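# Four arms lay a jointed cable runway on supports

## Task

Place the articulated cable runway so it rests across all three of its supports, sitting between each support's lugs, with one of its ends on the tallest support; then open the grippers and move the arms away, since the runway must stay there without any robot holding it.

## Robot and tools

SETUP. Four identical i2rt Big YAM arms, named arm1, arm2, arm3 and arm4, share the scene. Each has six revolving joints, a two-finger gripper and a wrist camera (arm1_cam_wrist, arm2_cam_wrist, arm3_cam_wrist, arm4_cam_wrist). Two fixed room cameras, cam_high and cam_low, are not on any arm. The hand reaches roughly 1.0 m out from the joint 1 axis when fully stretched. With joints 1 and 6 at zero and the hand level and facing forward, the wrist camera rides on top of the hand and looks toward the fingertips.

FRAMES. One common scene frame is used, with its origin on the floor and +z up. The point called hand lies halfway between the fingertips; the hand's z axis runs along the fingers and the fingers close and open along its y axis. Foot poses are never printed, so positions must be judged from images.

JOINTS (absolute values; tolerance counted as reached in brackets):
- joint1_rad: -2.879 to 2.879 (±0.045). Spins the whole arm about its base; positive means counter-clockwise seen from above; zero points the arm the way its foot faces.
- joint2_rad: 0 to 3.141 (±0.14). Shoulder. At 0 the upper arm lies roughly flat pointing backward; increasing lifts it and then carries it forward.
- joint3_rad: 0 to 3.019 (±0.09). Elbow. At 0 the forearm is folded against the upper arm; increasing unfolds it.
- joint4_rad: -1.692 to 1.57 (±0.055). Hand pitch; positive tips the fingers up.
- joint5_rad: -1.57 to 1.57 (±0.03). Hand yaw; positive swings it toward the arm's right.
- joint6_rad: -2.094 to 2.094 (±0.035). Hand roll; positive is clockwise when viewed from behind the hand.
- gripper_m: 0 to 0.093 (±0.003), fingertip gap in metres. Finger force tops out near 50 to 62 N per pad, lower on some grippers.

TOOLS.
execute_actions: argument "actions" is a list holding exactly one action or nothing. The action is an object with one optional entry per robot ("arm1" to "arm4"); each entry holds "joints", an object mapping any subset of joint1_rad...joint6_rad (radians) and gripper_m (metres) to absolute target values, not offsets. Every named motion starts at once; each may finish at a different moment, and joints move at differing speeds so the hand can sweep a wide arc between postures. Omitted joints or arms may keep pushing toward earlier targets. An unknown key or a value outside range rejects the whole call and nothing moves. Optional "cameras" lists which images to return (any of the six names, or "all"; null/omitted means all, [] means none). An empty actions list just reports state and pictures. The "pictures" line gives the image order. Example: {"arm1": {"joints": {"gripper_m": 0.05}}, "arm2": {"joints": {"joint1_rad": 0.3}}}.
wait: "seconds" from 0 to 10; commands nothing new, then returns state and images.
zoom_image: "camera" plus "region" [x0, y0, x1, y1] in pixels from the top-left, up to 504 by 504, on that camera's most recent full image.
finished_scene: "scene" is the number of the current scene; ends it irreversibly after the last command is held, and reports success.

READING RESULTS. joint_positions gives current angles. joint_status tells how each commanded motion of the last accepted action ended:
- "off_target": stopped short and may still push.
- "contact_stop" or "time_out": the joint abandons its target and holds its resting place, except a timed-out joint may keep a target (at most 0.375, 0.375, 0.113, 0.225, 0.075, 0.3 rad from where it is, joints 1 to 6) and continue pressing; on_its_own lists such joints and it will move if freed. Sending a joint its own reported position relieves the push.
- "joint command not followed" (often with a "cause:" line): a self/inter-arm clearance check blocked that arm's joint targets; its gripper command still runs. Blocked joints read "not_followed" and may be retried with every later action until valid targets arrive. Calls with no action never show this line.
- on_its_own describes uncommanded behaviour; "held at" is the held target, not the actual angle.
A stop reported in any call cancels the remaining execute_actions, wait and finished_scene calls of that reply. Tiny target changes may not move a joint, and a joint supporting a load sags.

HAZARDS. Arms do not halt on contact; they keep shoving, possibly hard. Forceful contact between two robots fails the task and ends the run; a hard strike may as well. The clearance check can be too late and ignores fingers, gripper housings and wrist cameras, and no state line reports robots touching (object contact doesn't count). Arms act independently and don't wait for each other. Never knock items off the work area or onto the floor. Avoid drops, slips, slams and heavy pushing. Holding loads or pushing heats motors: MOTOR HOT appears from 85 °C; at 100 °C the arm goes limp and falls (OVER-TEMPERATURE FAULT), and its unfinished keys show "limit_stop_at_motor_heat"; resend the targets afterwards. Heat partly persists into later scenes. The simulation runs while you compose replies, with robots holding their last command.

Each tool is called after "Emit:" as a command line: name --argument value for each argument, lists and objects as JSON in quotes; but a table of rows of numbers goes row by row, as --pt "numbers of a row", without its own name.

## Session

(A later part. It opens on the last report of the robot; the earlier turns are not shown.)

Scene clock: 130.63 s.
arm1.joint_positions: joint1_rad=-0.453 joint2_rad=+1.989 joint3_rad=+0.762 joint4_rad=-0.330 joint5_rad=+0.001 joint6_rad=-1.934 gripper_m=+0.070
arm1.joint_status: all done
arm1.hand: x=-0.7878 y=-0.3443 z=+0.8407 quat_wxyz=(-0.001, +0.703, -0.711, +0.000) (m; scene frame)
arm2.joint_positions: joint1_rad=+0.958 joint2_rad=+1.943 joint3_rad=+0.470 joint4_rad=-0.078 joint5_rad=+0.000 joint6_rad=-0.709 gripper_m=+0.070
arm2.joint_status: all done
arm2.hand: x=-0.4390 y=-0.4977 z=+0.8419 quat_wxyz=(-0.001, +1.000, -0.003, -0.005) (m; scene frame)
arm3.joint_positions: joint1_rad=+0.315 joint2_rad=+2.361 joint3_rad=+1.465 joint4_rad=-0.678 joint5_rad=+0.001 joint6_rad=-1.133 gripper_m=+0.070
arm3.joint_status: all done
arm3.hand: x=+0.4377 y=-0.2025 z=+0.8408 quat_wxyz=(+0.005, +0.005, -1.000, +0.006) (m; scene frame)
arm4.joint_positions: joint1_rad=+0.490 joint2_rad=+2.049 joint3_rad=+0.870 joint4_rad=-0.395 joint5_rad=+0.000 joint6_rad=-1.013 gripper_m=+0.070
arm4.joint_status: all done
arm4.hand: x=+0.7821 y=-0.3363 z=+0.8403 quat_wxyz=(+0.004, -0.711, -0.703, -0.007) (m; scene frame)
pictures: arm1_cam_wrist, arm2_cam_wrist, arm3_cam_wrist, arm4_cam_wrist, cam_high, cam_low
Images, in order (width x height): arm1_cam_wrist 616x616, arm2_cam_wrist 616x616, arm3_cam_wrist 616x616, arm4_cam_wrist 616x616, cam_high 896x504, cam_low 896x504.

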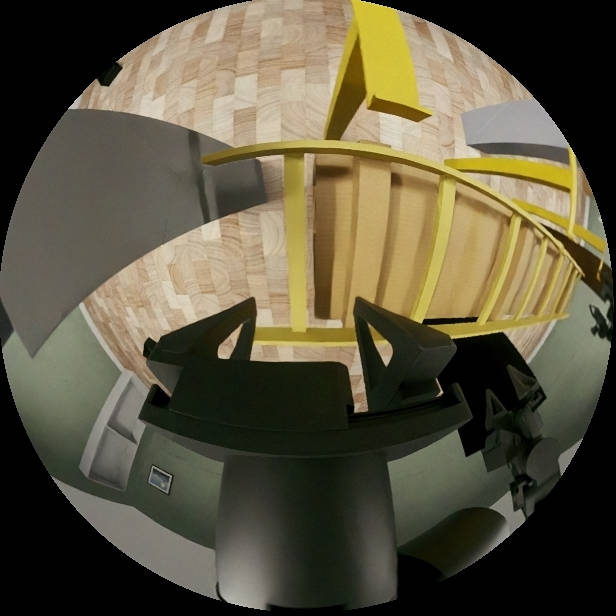

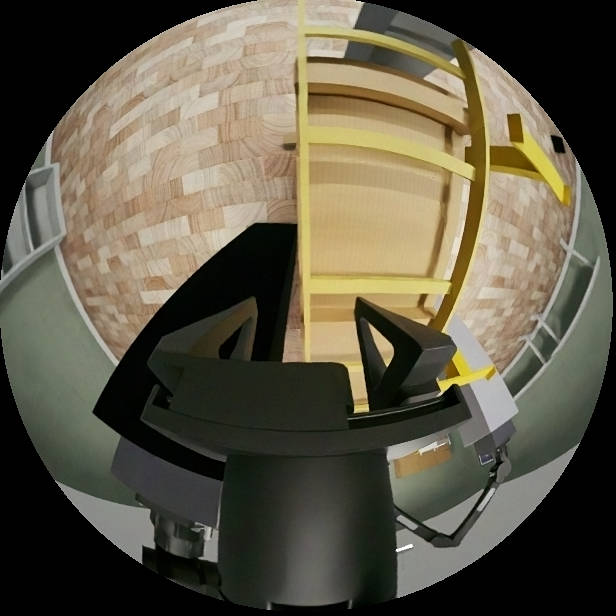

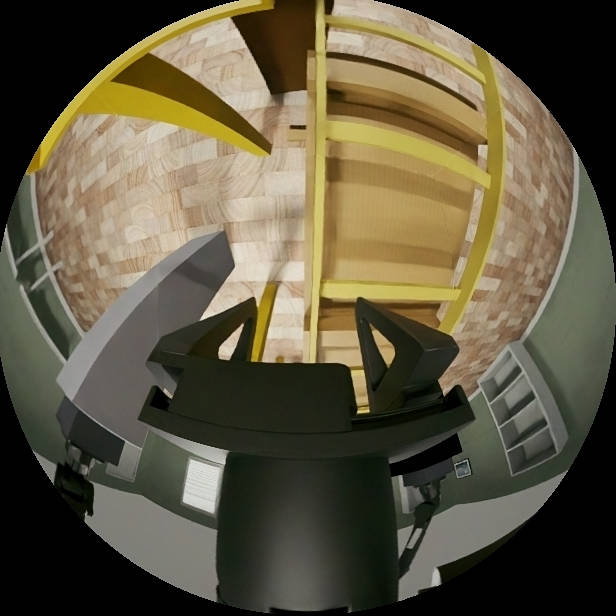

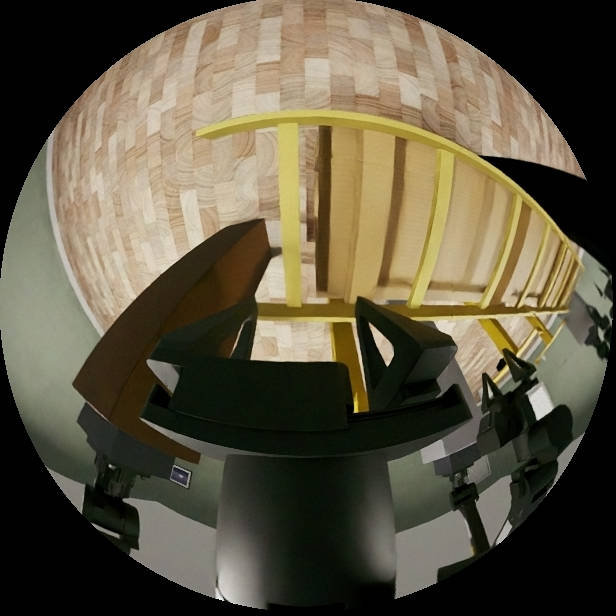

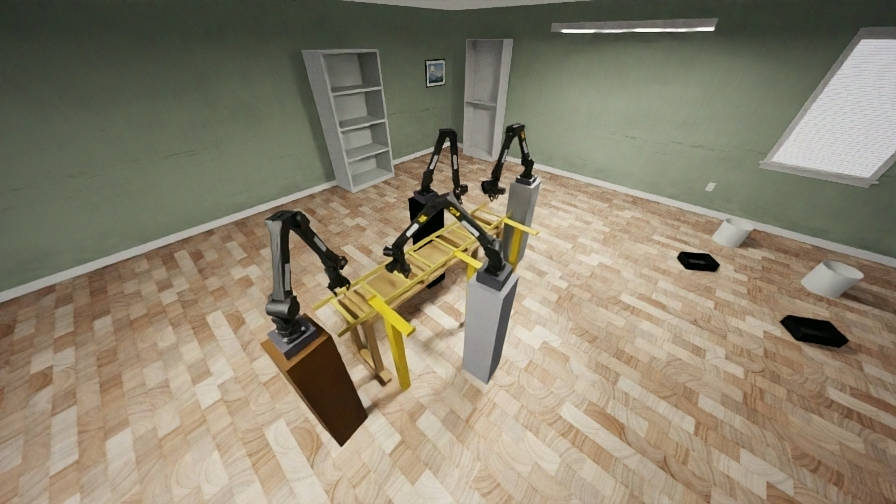

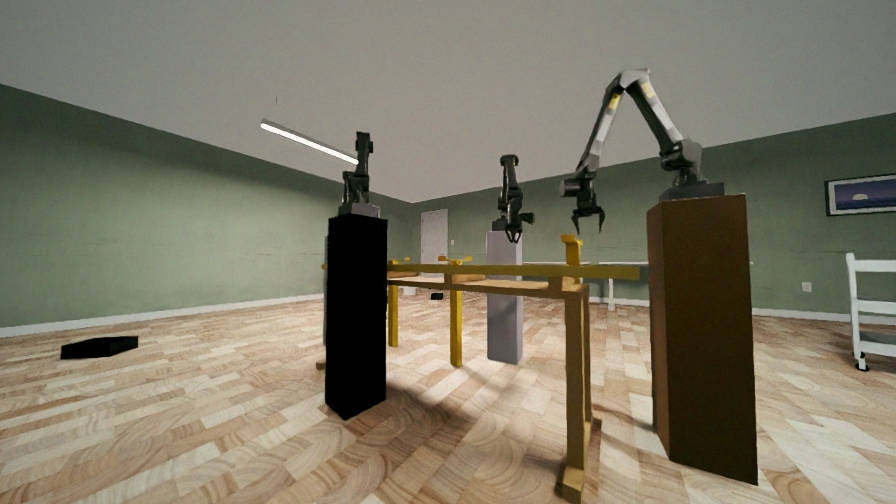

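Emit:
execute_actions --actions '[{"arm1":{"joints":{"joint1_rad":-0.5,"joint2_rad":2.352,"joint3_rad":0.815,"joint4_rad":-0.018,"joint6_rad":-1.99}},"arm2":{"joints":{"joint1_rad":1.014,"joint2_rad":2.42,"joint3_rad":0.62,"joint4_rad":0.248,"joint6_rad":-0.66}},"arm3":{"joints":{"joint1_rad":0.335,"joint2_rad":2.633,"joint3_rad":1.668,"joint4_rad":-0.568,"joint6_rad":-1.14}},"arm4":{"joints":{"joint1_rad":0.595,"joint2_rad":2.382,"joint3_rad":0.95,"joint4_rad":-0.116,"joint6_rad":-0.92}}}]'

Scene clock: 146.90 s.
arm1.joint_positions: joint1_rad=-0.493 joint2_rad=+2.364 joint3_rad=+0.814 joint4_rad=-0.028 joint5_rad=+0.001 joint6_rad=-1.980 gripper_m=+0.070
arm1.joint_status: all done
arm1.hand: x=-0.8170 y=-0.3472 z=+0.7178 quat_wxyz=(+0.003, +0.706, -0.709, -0.010) (m; scene frame)
arm2.joint_positions: joint1_rad=+1.009 joint2_rad=+2.417 joint3_rad=+0.621 joint4_rad=+0.235 joint5_rad=+0.000 joint6_rad=-0.670 gripper_m=+0.070
arm2.joint_status: all done
arm2.hand: x=-0.4488 y=-0.5081 z=+0.7217 quat_wxyz=(+0.003, +1.000, +0.003, -0.001) (m; scene frame)
arm3.joint_positions: joint1_rad=+0.323 joint2_rad=+2.647 joint3_rad=+1.652 joint4_rad=-0.571 joint5_rad=+0.001 joint6_rad=-1.133 gripper_m=+0.070
arm3.joint_status: all done
arm3.hand: x=+0.4498 y=-0.2200 z=+0.7207 quat_wxyz=(+0.003, +0.009, -1.000, +0.009) (m; scene frame)
arm4.joint_positions: joint1_rad=+0.599 joint2_rad=+2.384 joint3_rad=+0.943 joint4_rad=-0.130 joint5_rad=+0.000 joint6_rad=-0.936 gripper_m=+0.070
arm4.joint_status: all done
arm4.hand: x=+0.8141 y=-0.3651 z=+0.7200 quat_wxyz=(+0.005, -0.699, -0.715, -0.006) (m; scene frame)
pictures: arm1_cam_wrist, arm2_cam_wrist, arm3_cam_wrist, arm4_cam_wrist, cam_high, cam_low
Images, in order (width x height): arm1_cam_wrist 616x616, arm2_cam_wrist 616x616, arm3_cam_wrist 616x616, arm4_cam_wrist 616x616, cam_high 896x504, cam_low 896x504.

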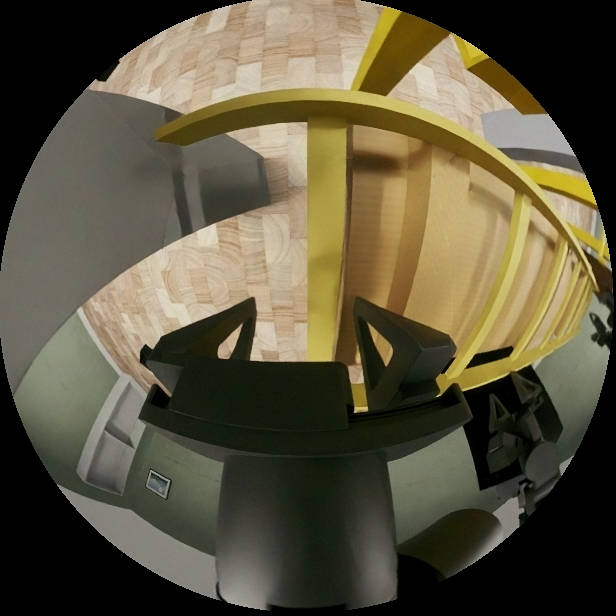

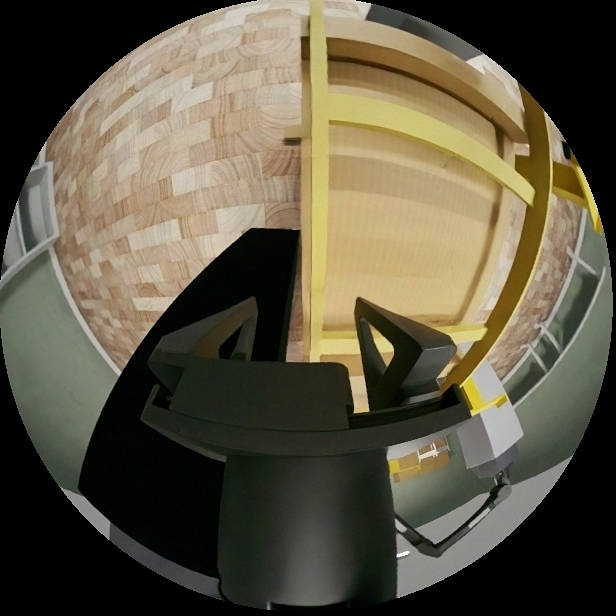

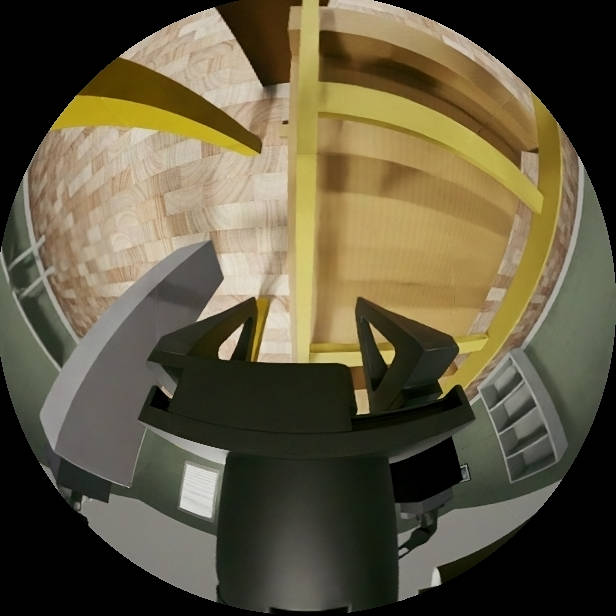

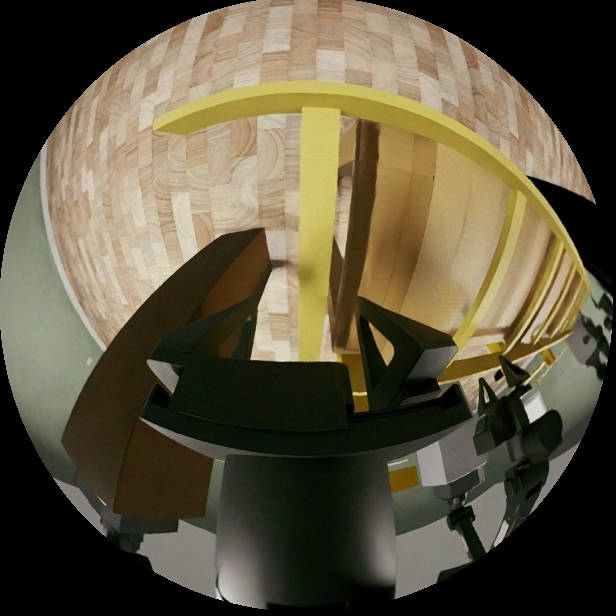

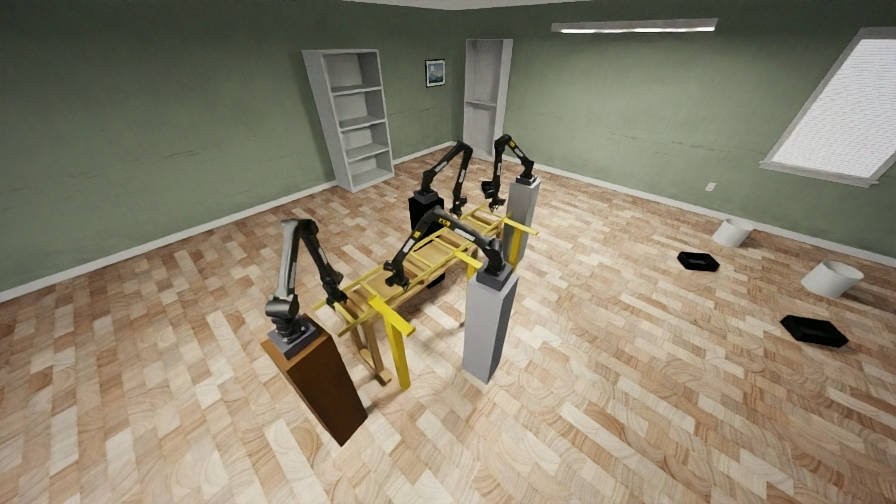

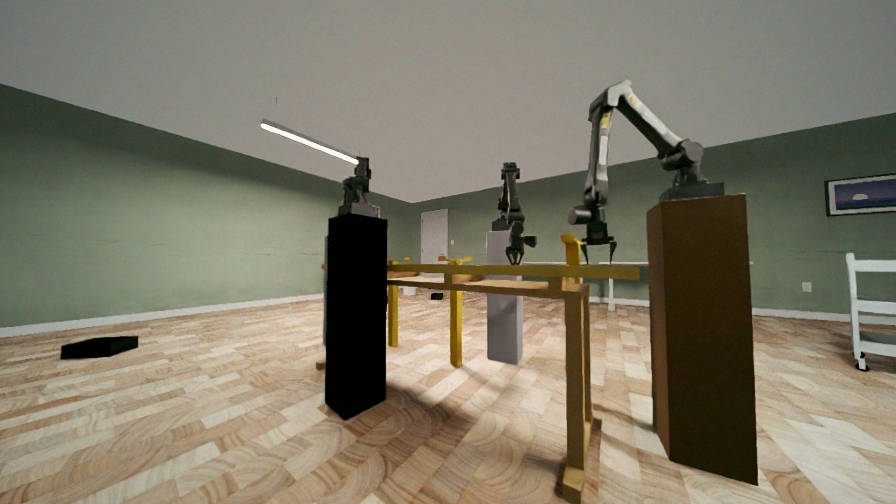

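Emit:
zoom_image --camera "cam_low" --region '[540, 200, 660, 300]'

Emit:
zoom_image --camera "cam_low" --region '[380, 220, 540, 300]'

Emit:
zoom_image --camera "arm1_cam_wrist" --region '[200, 80, 480, 370]'

Emit:
zoom_image --camera "arm3_cam_wrist" --region '[200, 80, 480, 370]'

Region (540, 200, 660, 300) of cam_low's 896x504 image, scaled by 4.200, with more detail than that image has.

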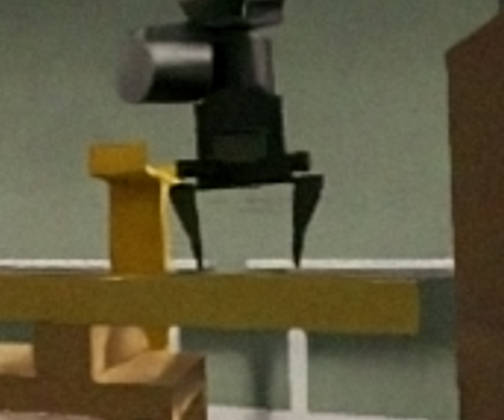

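Region (380, 220, 540, 300) of cam_low's 896x504 image, scaled by 3.150, with more detail than that image has.

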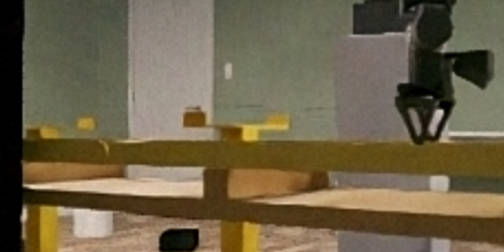

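Region (200, 80, 480, 370) of arm1_cam_wrist's 616x616 image, scaled by 1.738, with more detail than that image has; it fills the left 487 columns of this view, and the rest is white.

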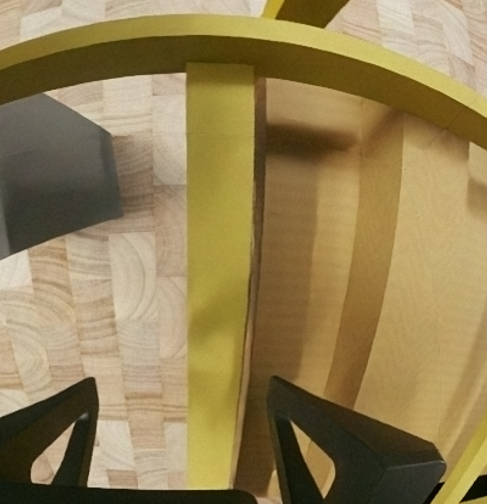

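Region (200, 80, 480, 370) of arm3_cam_wrist's 616x616 image, scaled by 1.738, with more detail than that image has; it fills the left 487 columns of this view, and the rest is white.

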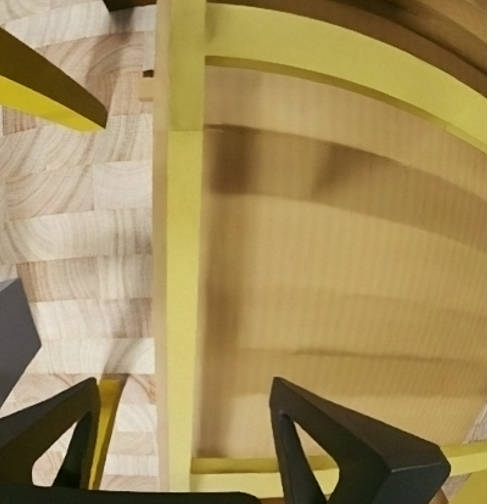

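Emit:
zoom_image --camera "arm4_cam_wrist" --region '[200, 80, 480, 370]'

Emit:
zoom_image --camera "arm2_cam_wrist" --region '[200, 80, 480, 370]'

Region (200, 80, 480, 370) of arm4_cam_wrist's 616x616 image, scaled by 1.738, with more detail than that image has; it fills the left 487 columns of this view, and the rest is white.

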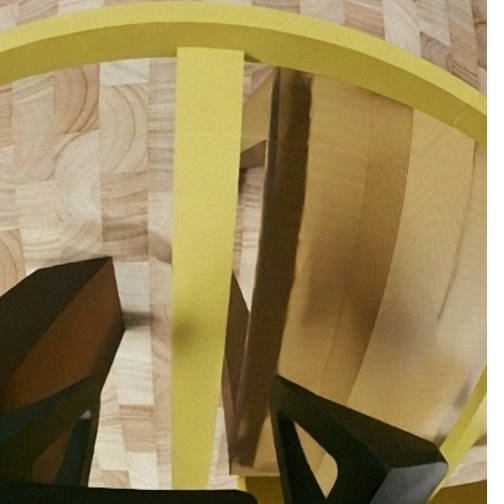

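Region (200, 80, 480, 370) of arm2_cam_wrist's 616x616 image, scaled by 1.738, with more detail than that image has; it fills the left 487 columns of this view, and the rest is white.

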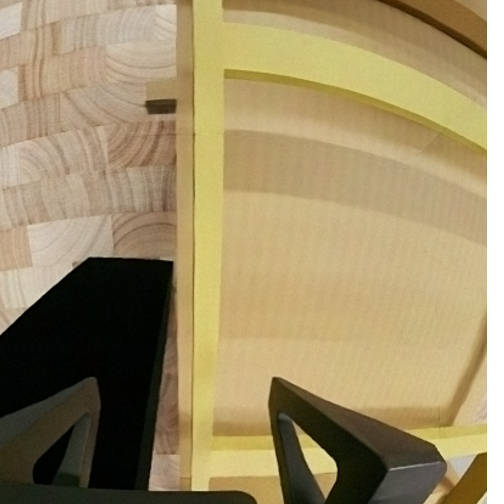

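Emit:
execute_actions --actions '[{"arm1":{"joints":{"joint2_rad":2.48,"joint3_rad":0.897,"joint4_rad":0.05}},"arm2":{"joints":{"joint1_rad":0.98,"joint2_rad":2.535,"joint3_rad":0.686,"joint4_rad":0.29,"joint6_rad":-0.69}},"arm3":{"joints":{"joint2_rad":2.711,"joint3_rad":1.705,"joint4_rad":-0.535}},"arm4":{"joints":{"joint2_rad":2.508,"joint3_rad":1.01,"joint4_rad":-0.045}}}]'

Scene clock: 171.03 s.
arm1.joint_positions: joint1_rad=-0.493 joint2_rad=+2.478 joint3_rad=+0.899 joint4_rad=+0.045 joint5_rad=+0.001 joint6_rad=-1.981 gripper_m=+0.070
arm1.joint_status: all done
arm1.hand: x=-0.7971 y=-0.3558 z=+0.6799 quat_wxyz=(-0.005, +0.706, -0.708, +0.010) (m; scene frame)
arm2.joint_positions: joint1_rad=+0.989 joint2_rad=+2.523 joint3_rad=+0.689 joint4_rad=+0.282 joint5_rad=+0.000 joint6_rad=-0.680 gripper_m=+0.070
arm2.joint_status: all done
arm2.hand: x=-0.4508 y=-0.4998 z=+0.6894 quat_wxyz=(+0.000, +1.000, -0.002, -0.004) (m; scene frame)
arm3.joint_positions: joint1_rad=+0.323 joint2_rad=+2.698 joint3_rad=+1.676 joint4_rad=-0.545 joint5_rad=+0.001 joint6_rad=-1.133 gripper_m=+0.070
arm3.joint_status: all done
arm3.hand: x=+0.4481 y=-0.2173 z=+0.6963 quat_wxyz=(+0.004, +0.009, -1.000, +0.009) (m; scene frame)
arm4.joint_positions: joint1_rad=+0.599 joint2_rad=+2.501 joint3_rad=+1.008 joint4_rad=-0.054 joint5_rad=+0.000 joint6_rad=-0.935 gripper_m=+0.070
arm4.joint_status: all done
arm4.hand: x=+0.8072 y=-0.3698 z=+0.6790 quat_wxyz=(+0.006, -0.700, -0.714, +0.006) (m; scene frame)
pictures: arm1_cam_wrist, arm2_cam_wrist, arm3_cam_wrist, arm4_cam_wrist, cam_high, cam_low
Images, in order (width x height): arm1_cam_wrist 616x616, arm2_cam_wrist 616x616, arm3_cam_wrist 616x616, arm4_cam_wrist 616x616, cam_high 896x504, cam_low 896x504.

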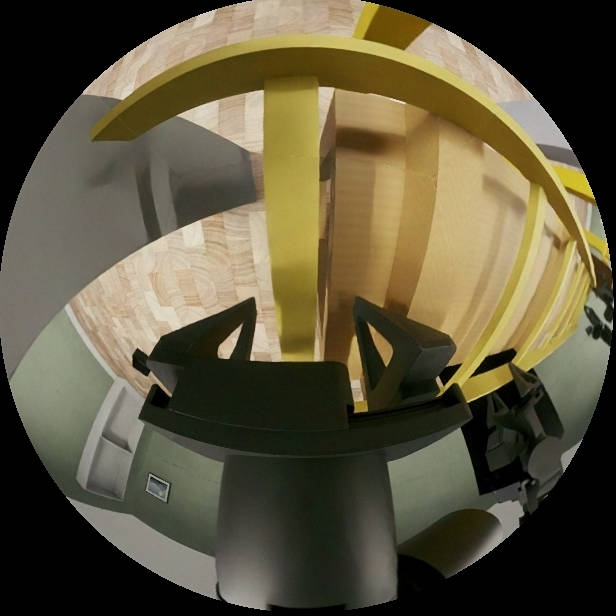

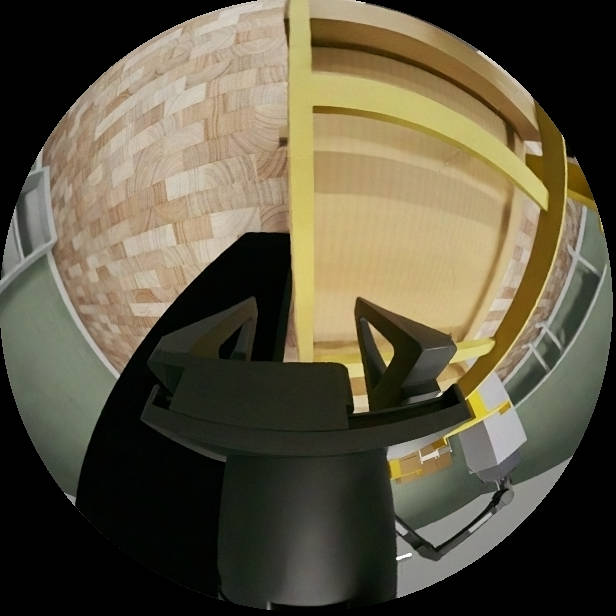

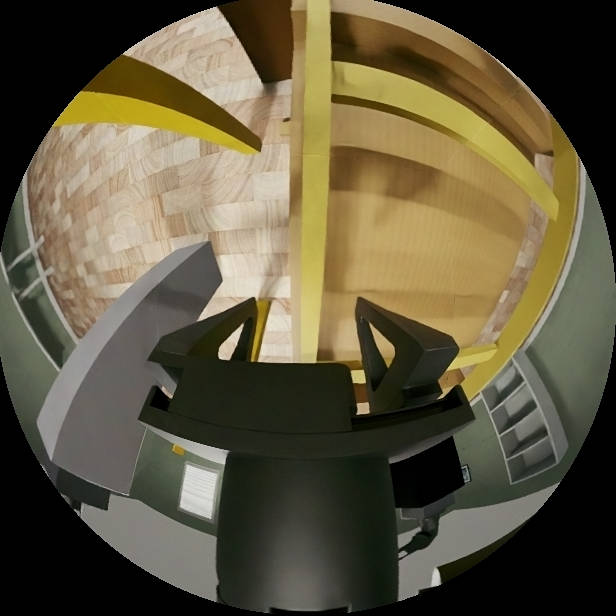

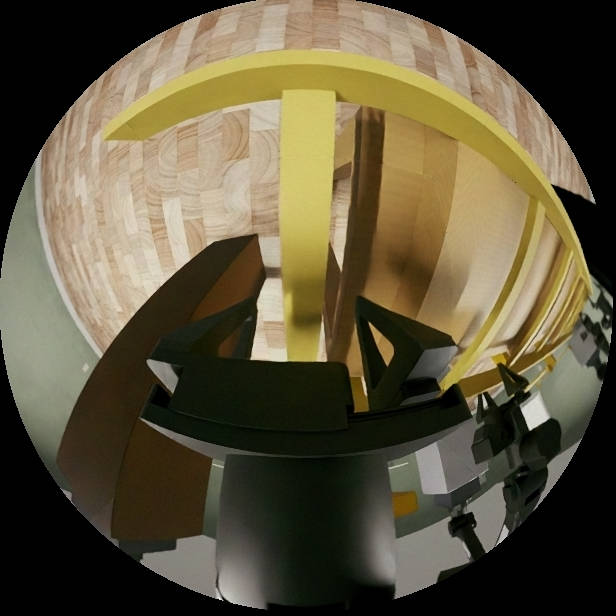

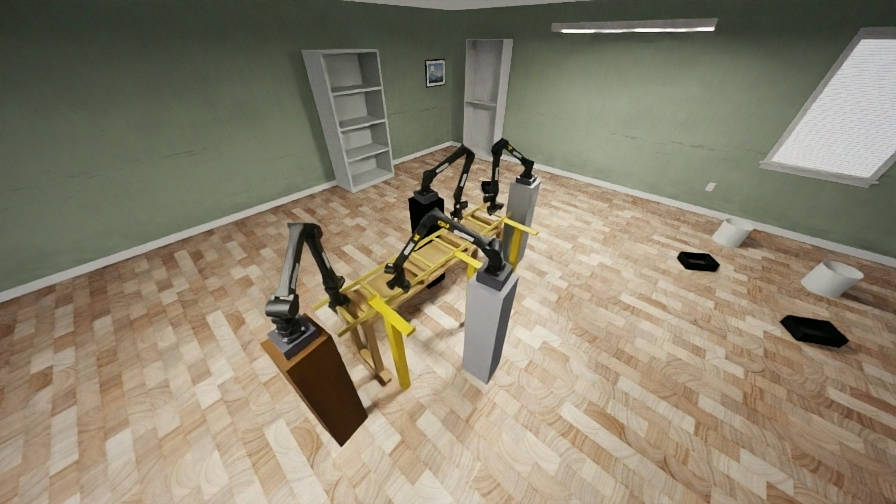

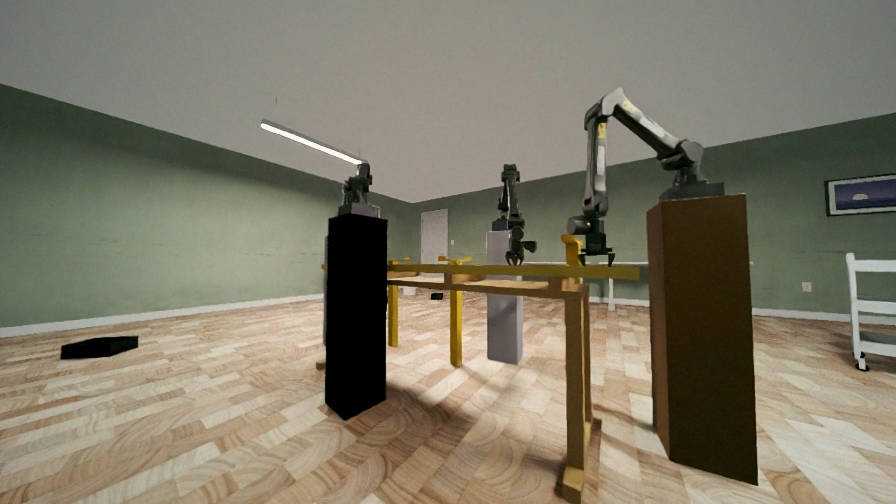

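Emit:
execute_actions --actions '[{"arm1":{"joints":{"joint2_rad":2.512,"joint3_rad":0.914,"joint4_rad":0.045}},"arm2":{"joints":{"joint2_rad":2.555,"joint3_rad":0.698,"joint4_rad":0.30}},"arm3":{"joints":{"joint2_rad":2.738,"joint3_rad":1.72,"joint4_rad":-0.545}},"arm4":{"joints":{"joint2_rad":2.534,"joint3_rad":1.023,"joint4_rad":-0.033}}}]' --cameras '["cam_low"]'

Scene clock: 177.27 s.
arm1.joint_positions: joint1_rad=-0.493 joint2_rad=+2.501 joint3_rad=+0.909 joint4_rad=+0.045 joint5_rad=+0.001 joint6_rad=-1.981 gripper_m=+0.070
arm1.joint_status: all done
arm1.hand: x=-0.8012 y=-0.3540 z=+0.6721 quat_wxyz=(-0.002, +0.706, -0.708, +0.004) (m; scene frame)
arm2.joint_positions: joint1_rad=+0.989 joint2_rad=+2.533 joint3_rad=+0.691 joint4_rad=+0.287 joint5_rad=+0.000 joint6_rad=-0.680 gripper_m=+0.070
arm2.joint_status: all done
arm2.hand: x=-0.4495 y=-0.5009 z=+0.6868 quat_wxyz=(+0.001, +1.000, -0.002, -0.004) (m; scene frame)
arm3.joint_positions: joint1_rad=+0.323 joint2_rad=+2.719 joint3_rad=+1.685 joint4_rad=-0.545 joint5_rad=+0.001 joint6_rad=-1.133 gripper_m=+0.070
arm3.joint_status: all done
arm3.hand: x=+0.4458 y=-0.2130 z=+0.6861 quat_wxyz=(+0.006, +0.009, -1.000, +0.003) (m; scene frame)
arm4.joint_positions: joint1_rad=+0.599 joint2_rad=+2.511 joint3_rad=+1.017 joint4_rad=-0.047 joint5_rad=+0.000 joint6_rad=-0.935 gripper_m=+0.070
arm4.joint_status: all done
arm4.hand: x=+0.8050 y=-0.3715 z=+0.6753 quat_wxyz=(+0.007, -0.700, -0.714, +0.009) (m; scene frame)
pictures: cam_low
Images, in order (width x height): cam_low 896x504.

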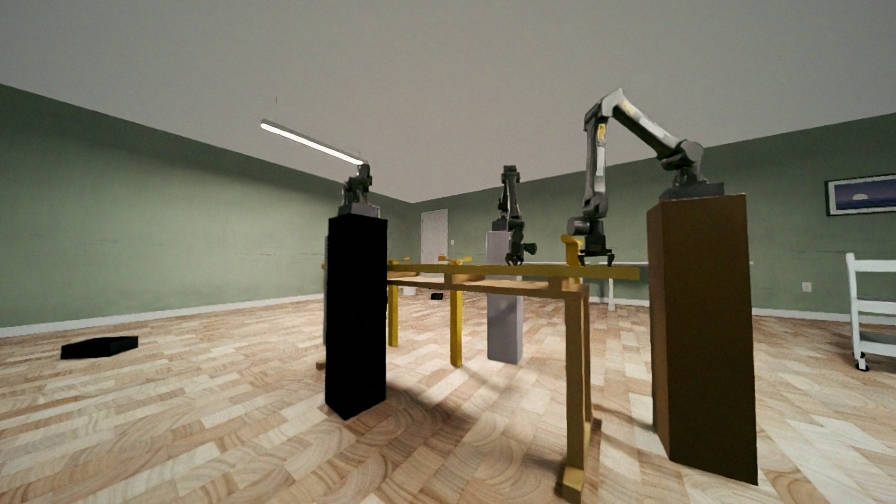

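Emit:
execute_actions --actions '[{"arm1":{"joints":{"gripper_m":0}},"arm2":{"joints":{"gripper_m":0}},"arm3":{"joints":{"gripper_m":0}},"arm4":{"joints":{"gripper_m":0}}}]'

Scene clock: 179.07 s.
arm1.joint_positions: joint1_rad=-0.494 joint2_rad=+2.502 joint3_rad=+0.908 joint4_rad=+0.043 joint5_rad=+0.003 joint6_rad=-1.983 gripper_m=+0.025
arm1.joint_status: gripper_m off_target (ended at +0.025, target +0.000)
arm1.hand: x=-0.8030 y=-0.3539 z=+0.6716 quat_wxyz=(+0.000, +0.707, -0.707, +0.003) (m; scene frame)
arm2.joint_positions: joint1_rad=+0.989 joint2_rad=+2.533 joint3_rad=+0.692 joint4_rad=+0.289 joint5_rad=+0.004 joint6_rad=-0.691 gripper_m=+0.008
arm2.joint_status: gripper_m off_target (ended at +0.008, target +0.000)
arm2.hand: x=-0.4497 y=-0.4997 z=+0.6865 quat_wxyz=(-0.002, +1.000, +0.003, -0.003) (m; scene frame)
arm3.joint_positions: joint1_rad=+0.323 joint2_rad=+2.722 joint3_rad=+1.694 joint4_rad=-0.540 joint5_rad=+0.008 joint6_rad=-1.125 gripper_m=+0.009
arm3.joint_status: gripper_m off_target (ended at +0.009, target +0.000)
arm3.hand: x=+0.4471 y=-0.2185 z=+0.6866 quat_wxyz=(+0.006, +0.005, -1.000, +0.010) (m; scene frame)
arm4.joint_positions: joint1_rad=+0.599 joint2_rad=+2.513 joint3_rad=+1.013 joint4_rad=-0.046 joint5_rad=-0.010 joint6_rad=-0.927 gripper_m=+0.024
arm4.joint_status: gripper_m off_target (ended at +0.024, target +0.000)
arm4.hand: x=+0.8087 y=-0.3711 z=+0.6746 quat_wxyz=(+0.001, -0.702, -0.712, +0.007) (m; scene frame)
pictures: arm1_cam_wrist, arm2_cam_wrist, arm3_cam_wrist, arm4_cam_wrist, cam_high, cam_low
Images, in order (width x height): arm1_cam_wrist 616x616, arm2_cam_wrist 616x616, arm3_cam_wrist 616x616, arm4_cam_wrist 616x616, cam_high 896x504, cam_low 896x504.

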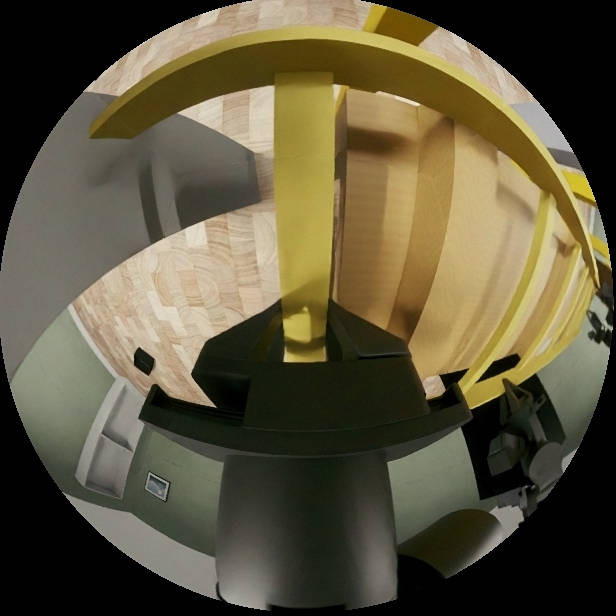

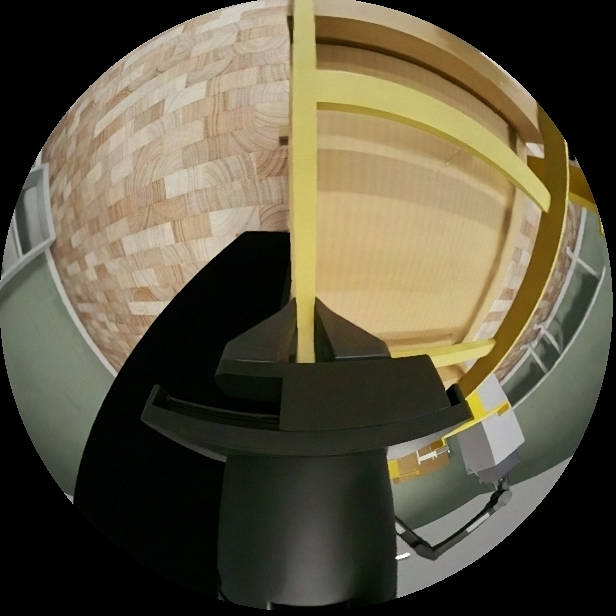

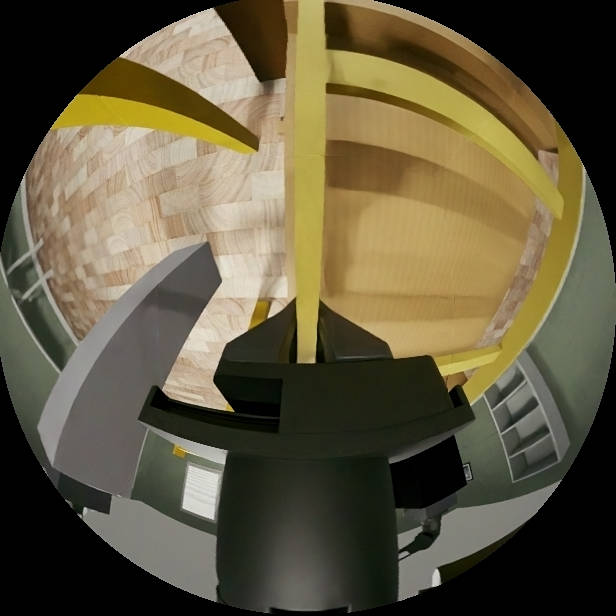

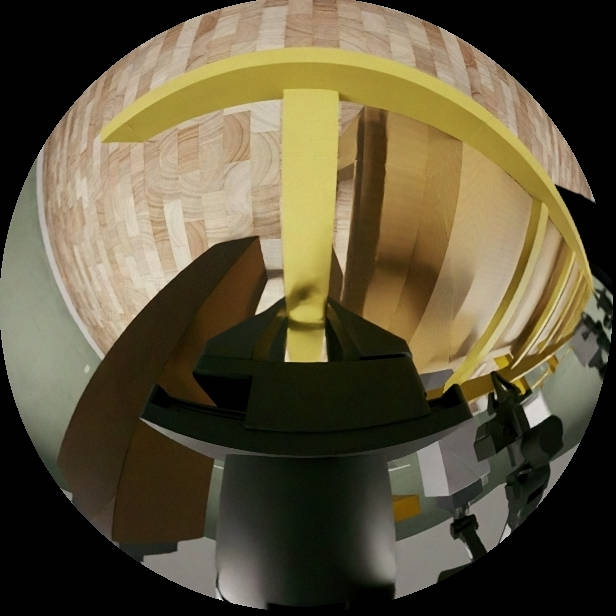

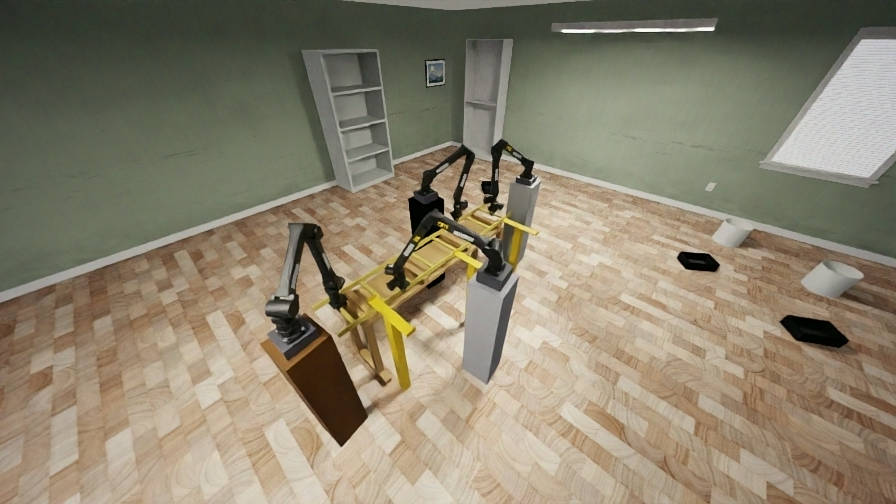

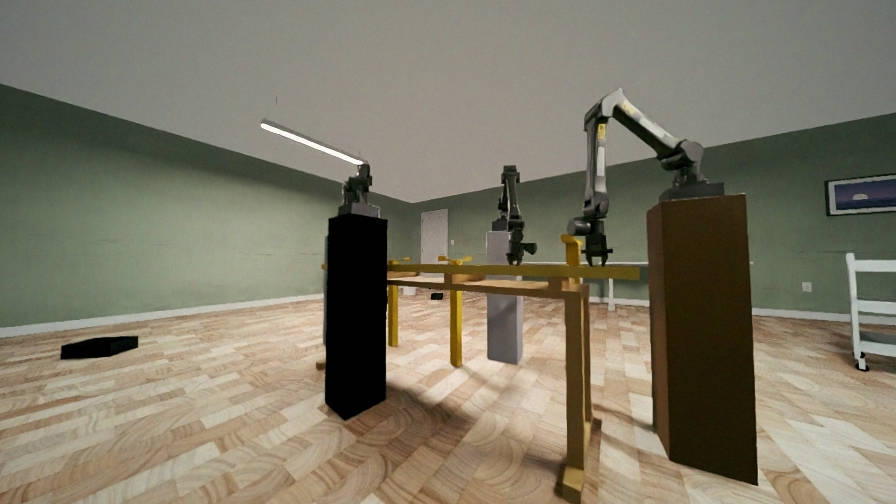

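Emit:
execute_actions --actions '[{"arm1":{"joints":{"joint2_rad":2.313,"joint3_rad":0.822,"joint4_rad":-0.045}},"arm2":{"joints":{"joint2_rad":2.31,"joint3_rad":0.595,"joint4_rad":0.195}},"arm3":{"joints":{"joint2_rad":2.565,"joint3_rad":1.625,"joint4_rad":-0.575}},"arm4":{"joints":{"joint2_rad":2.335,"joint3_rad":0.93,"joint4_rad":-0.125}}}]' --cameras '["cam_low","cam_high"]'

Scene clock: 198.17 s.
arm1.joint_positions: joint1_rad=-0.495 joint2_rad=+2.328 joint3_rad=+0.829 joint4_rad=-0.052 joint5_rad=+0.012 joint6_rad=-1.991 gripper_m=+0.025
arm1.joint_status: all done
arm1.hand: x=-0.8020 y=-0.3567 z=+0.7296 quat_wxyz=(+0.004, +0.709, -0.705, +0.004) (m; scene frame)
arm2.joint_positions: joint1_rad=+0.981 joint2_rad=+2.421 joint3_rad=+0.642 joint4_rad=+0.207 joint5_rad=+0.002 joint6_rad=-0.705 gripper_m=+0.008
arm2.joint_status: all done
arm2.hand: x=-0.4470 y=-0.4995 z=+0.7190 quat_wxyz=(+0.006, +1.000, +0.007, +0.004) (m; scene frame)
arm3.joint_positions: joint1_rad=+0.323 joint2_rad=+2.668 joint3_rad=+1.638 joint4_rad=-0.534 joint5_rad=+0.002 joint6_rad=-1.126 gripper_m=+0.009
arm3.joint_status: all done
arm3.hand: x=+0.4458 y=-0.2131 z=+0.7059 quat_wxyz=(+0.003, +0.006, -1.000, +0.011) (m; scene frame)
arm4.joint_positions: joint1_rad=+0.583 joint2_rad=+2.364 joint3_rad=+0.933 joint4_rad=-0.122 joint5_rad=+0.002 joint6_rad=-0.928 gripper_m=+0.024
arm4.joint_status: all done
arm4.hand: x=+0.8071 y=-0.3622 z=+0.7267 quat_wxyz=(+0.007, -0.708, -0.707, +0.002) (m; scene frame)
pictures: cam_high, cam_low
Images, in order (width x height): cam_high 896x504, cam_low 896x504.

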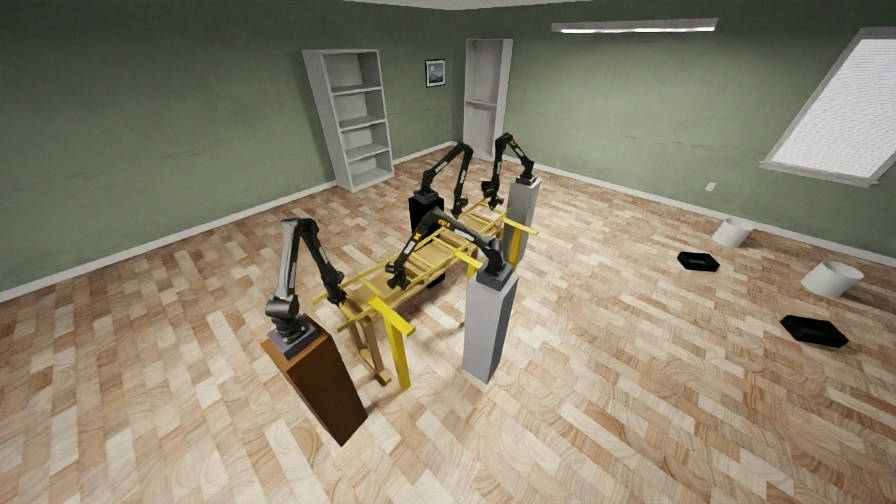

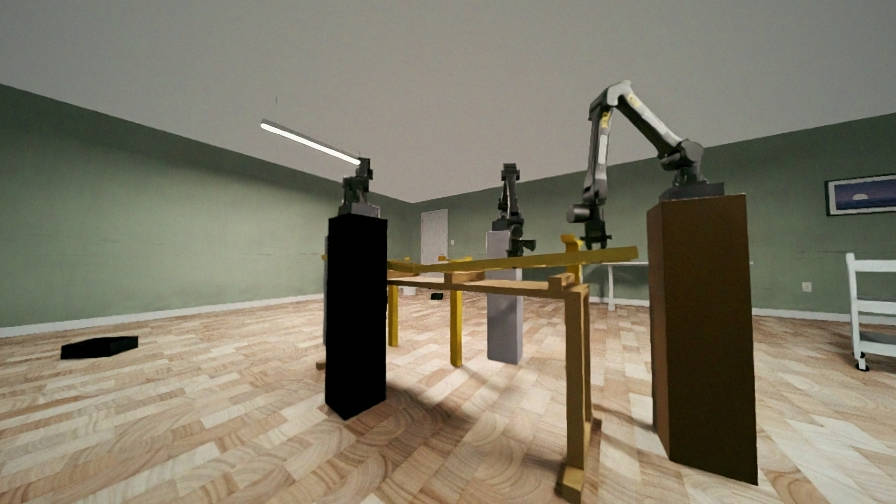

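Emit:
execute_actions --actions '[{"arm2":{"joints":{"joint2_rad":2.25,"joint3_rad":0.55,"joint4_rad":0.18}},"arm3":{"joints":{"joint2_rad":2.45,"joint3_rad":1.63,"joint4_rad":-0.59}}}]' --cameras '["cam_low"]'

Scene clock: 210.27 s.
arm1.joint_positions: joint1_rad=-0.495 joint2_rad=+2.324 joint3_rad=+0.825 joint4_rad=-0.052 joint5_rad=+0.012 joint6_rad=-1.992 gripper_m=+0.025
arm1.joint_status: not commanded
arm1.hand: x=-0.8024 y=-0.3566 z=+0.7309 quat_wxyz=(+0.004, +0.709, -0.705, +0.004) (m; scene frame)
arm2.joint_positions: joint1_rad=+0.981 joint2_rad=+2.380 joint3_rad=+0.620 joint4_rad=+0.191 joint5_rad=+0.005 joint6_rad=-0.706 gripper_m=+0.008
arm2.joint_status: all done
arm2.hand: x=-0.4467 y=-0.4990 z=+0.7309 quat_wxyz=(+0.003, +1.000, +0.007, +0.003) (m; scene frame)
arm3.joint_positions: joint1_rad=+0.326 joint2_rad=+2.633 joint3_rad=+1.616 joint4_rad=-0.540 joint5_rad=+0.006 joint6_rad=-1.124 gripper_m=+0.009
arm3.joint_status: joint2_rad time_out (moved -0.035 of -0.218); the others done
arm3.on_its_own: joint2_rad reads +2.633 and still pushes toward +2.450 since a time_out
arm3.hand: x=+0.4476 y=-0.2140 z=+0.7214 quat_wxyz=(+0.003, +0.006, -1.000, +0.015) (m; scene frame)
arm4.joint_positions: joint1_rad=+0.583 joint2_rad=+2.359 joint3_rad=+0.925 joint4_rad=-0.122 joint5_rad=+0.002 joint6_rad=-0.929 gripper_m=+0.024
arm4.joint_status: not commanded
arm4.hand: x=+0.8088 y=-0.3609 z=+0.7285 quat_wxyz=(+0.007, -0.707, -0.707, +0.002) (m; scene frame)
pictures: cam_low
Images, in order (width x height): cam_low 896x504.

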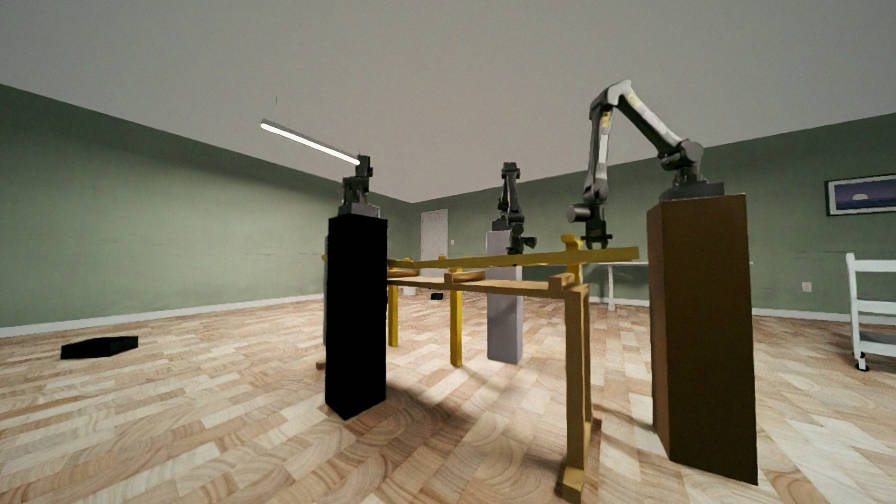

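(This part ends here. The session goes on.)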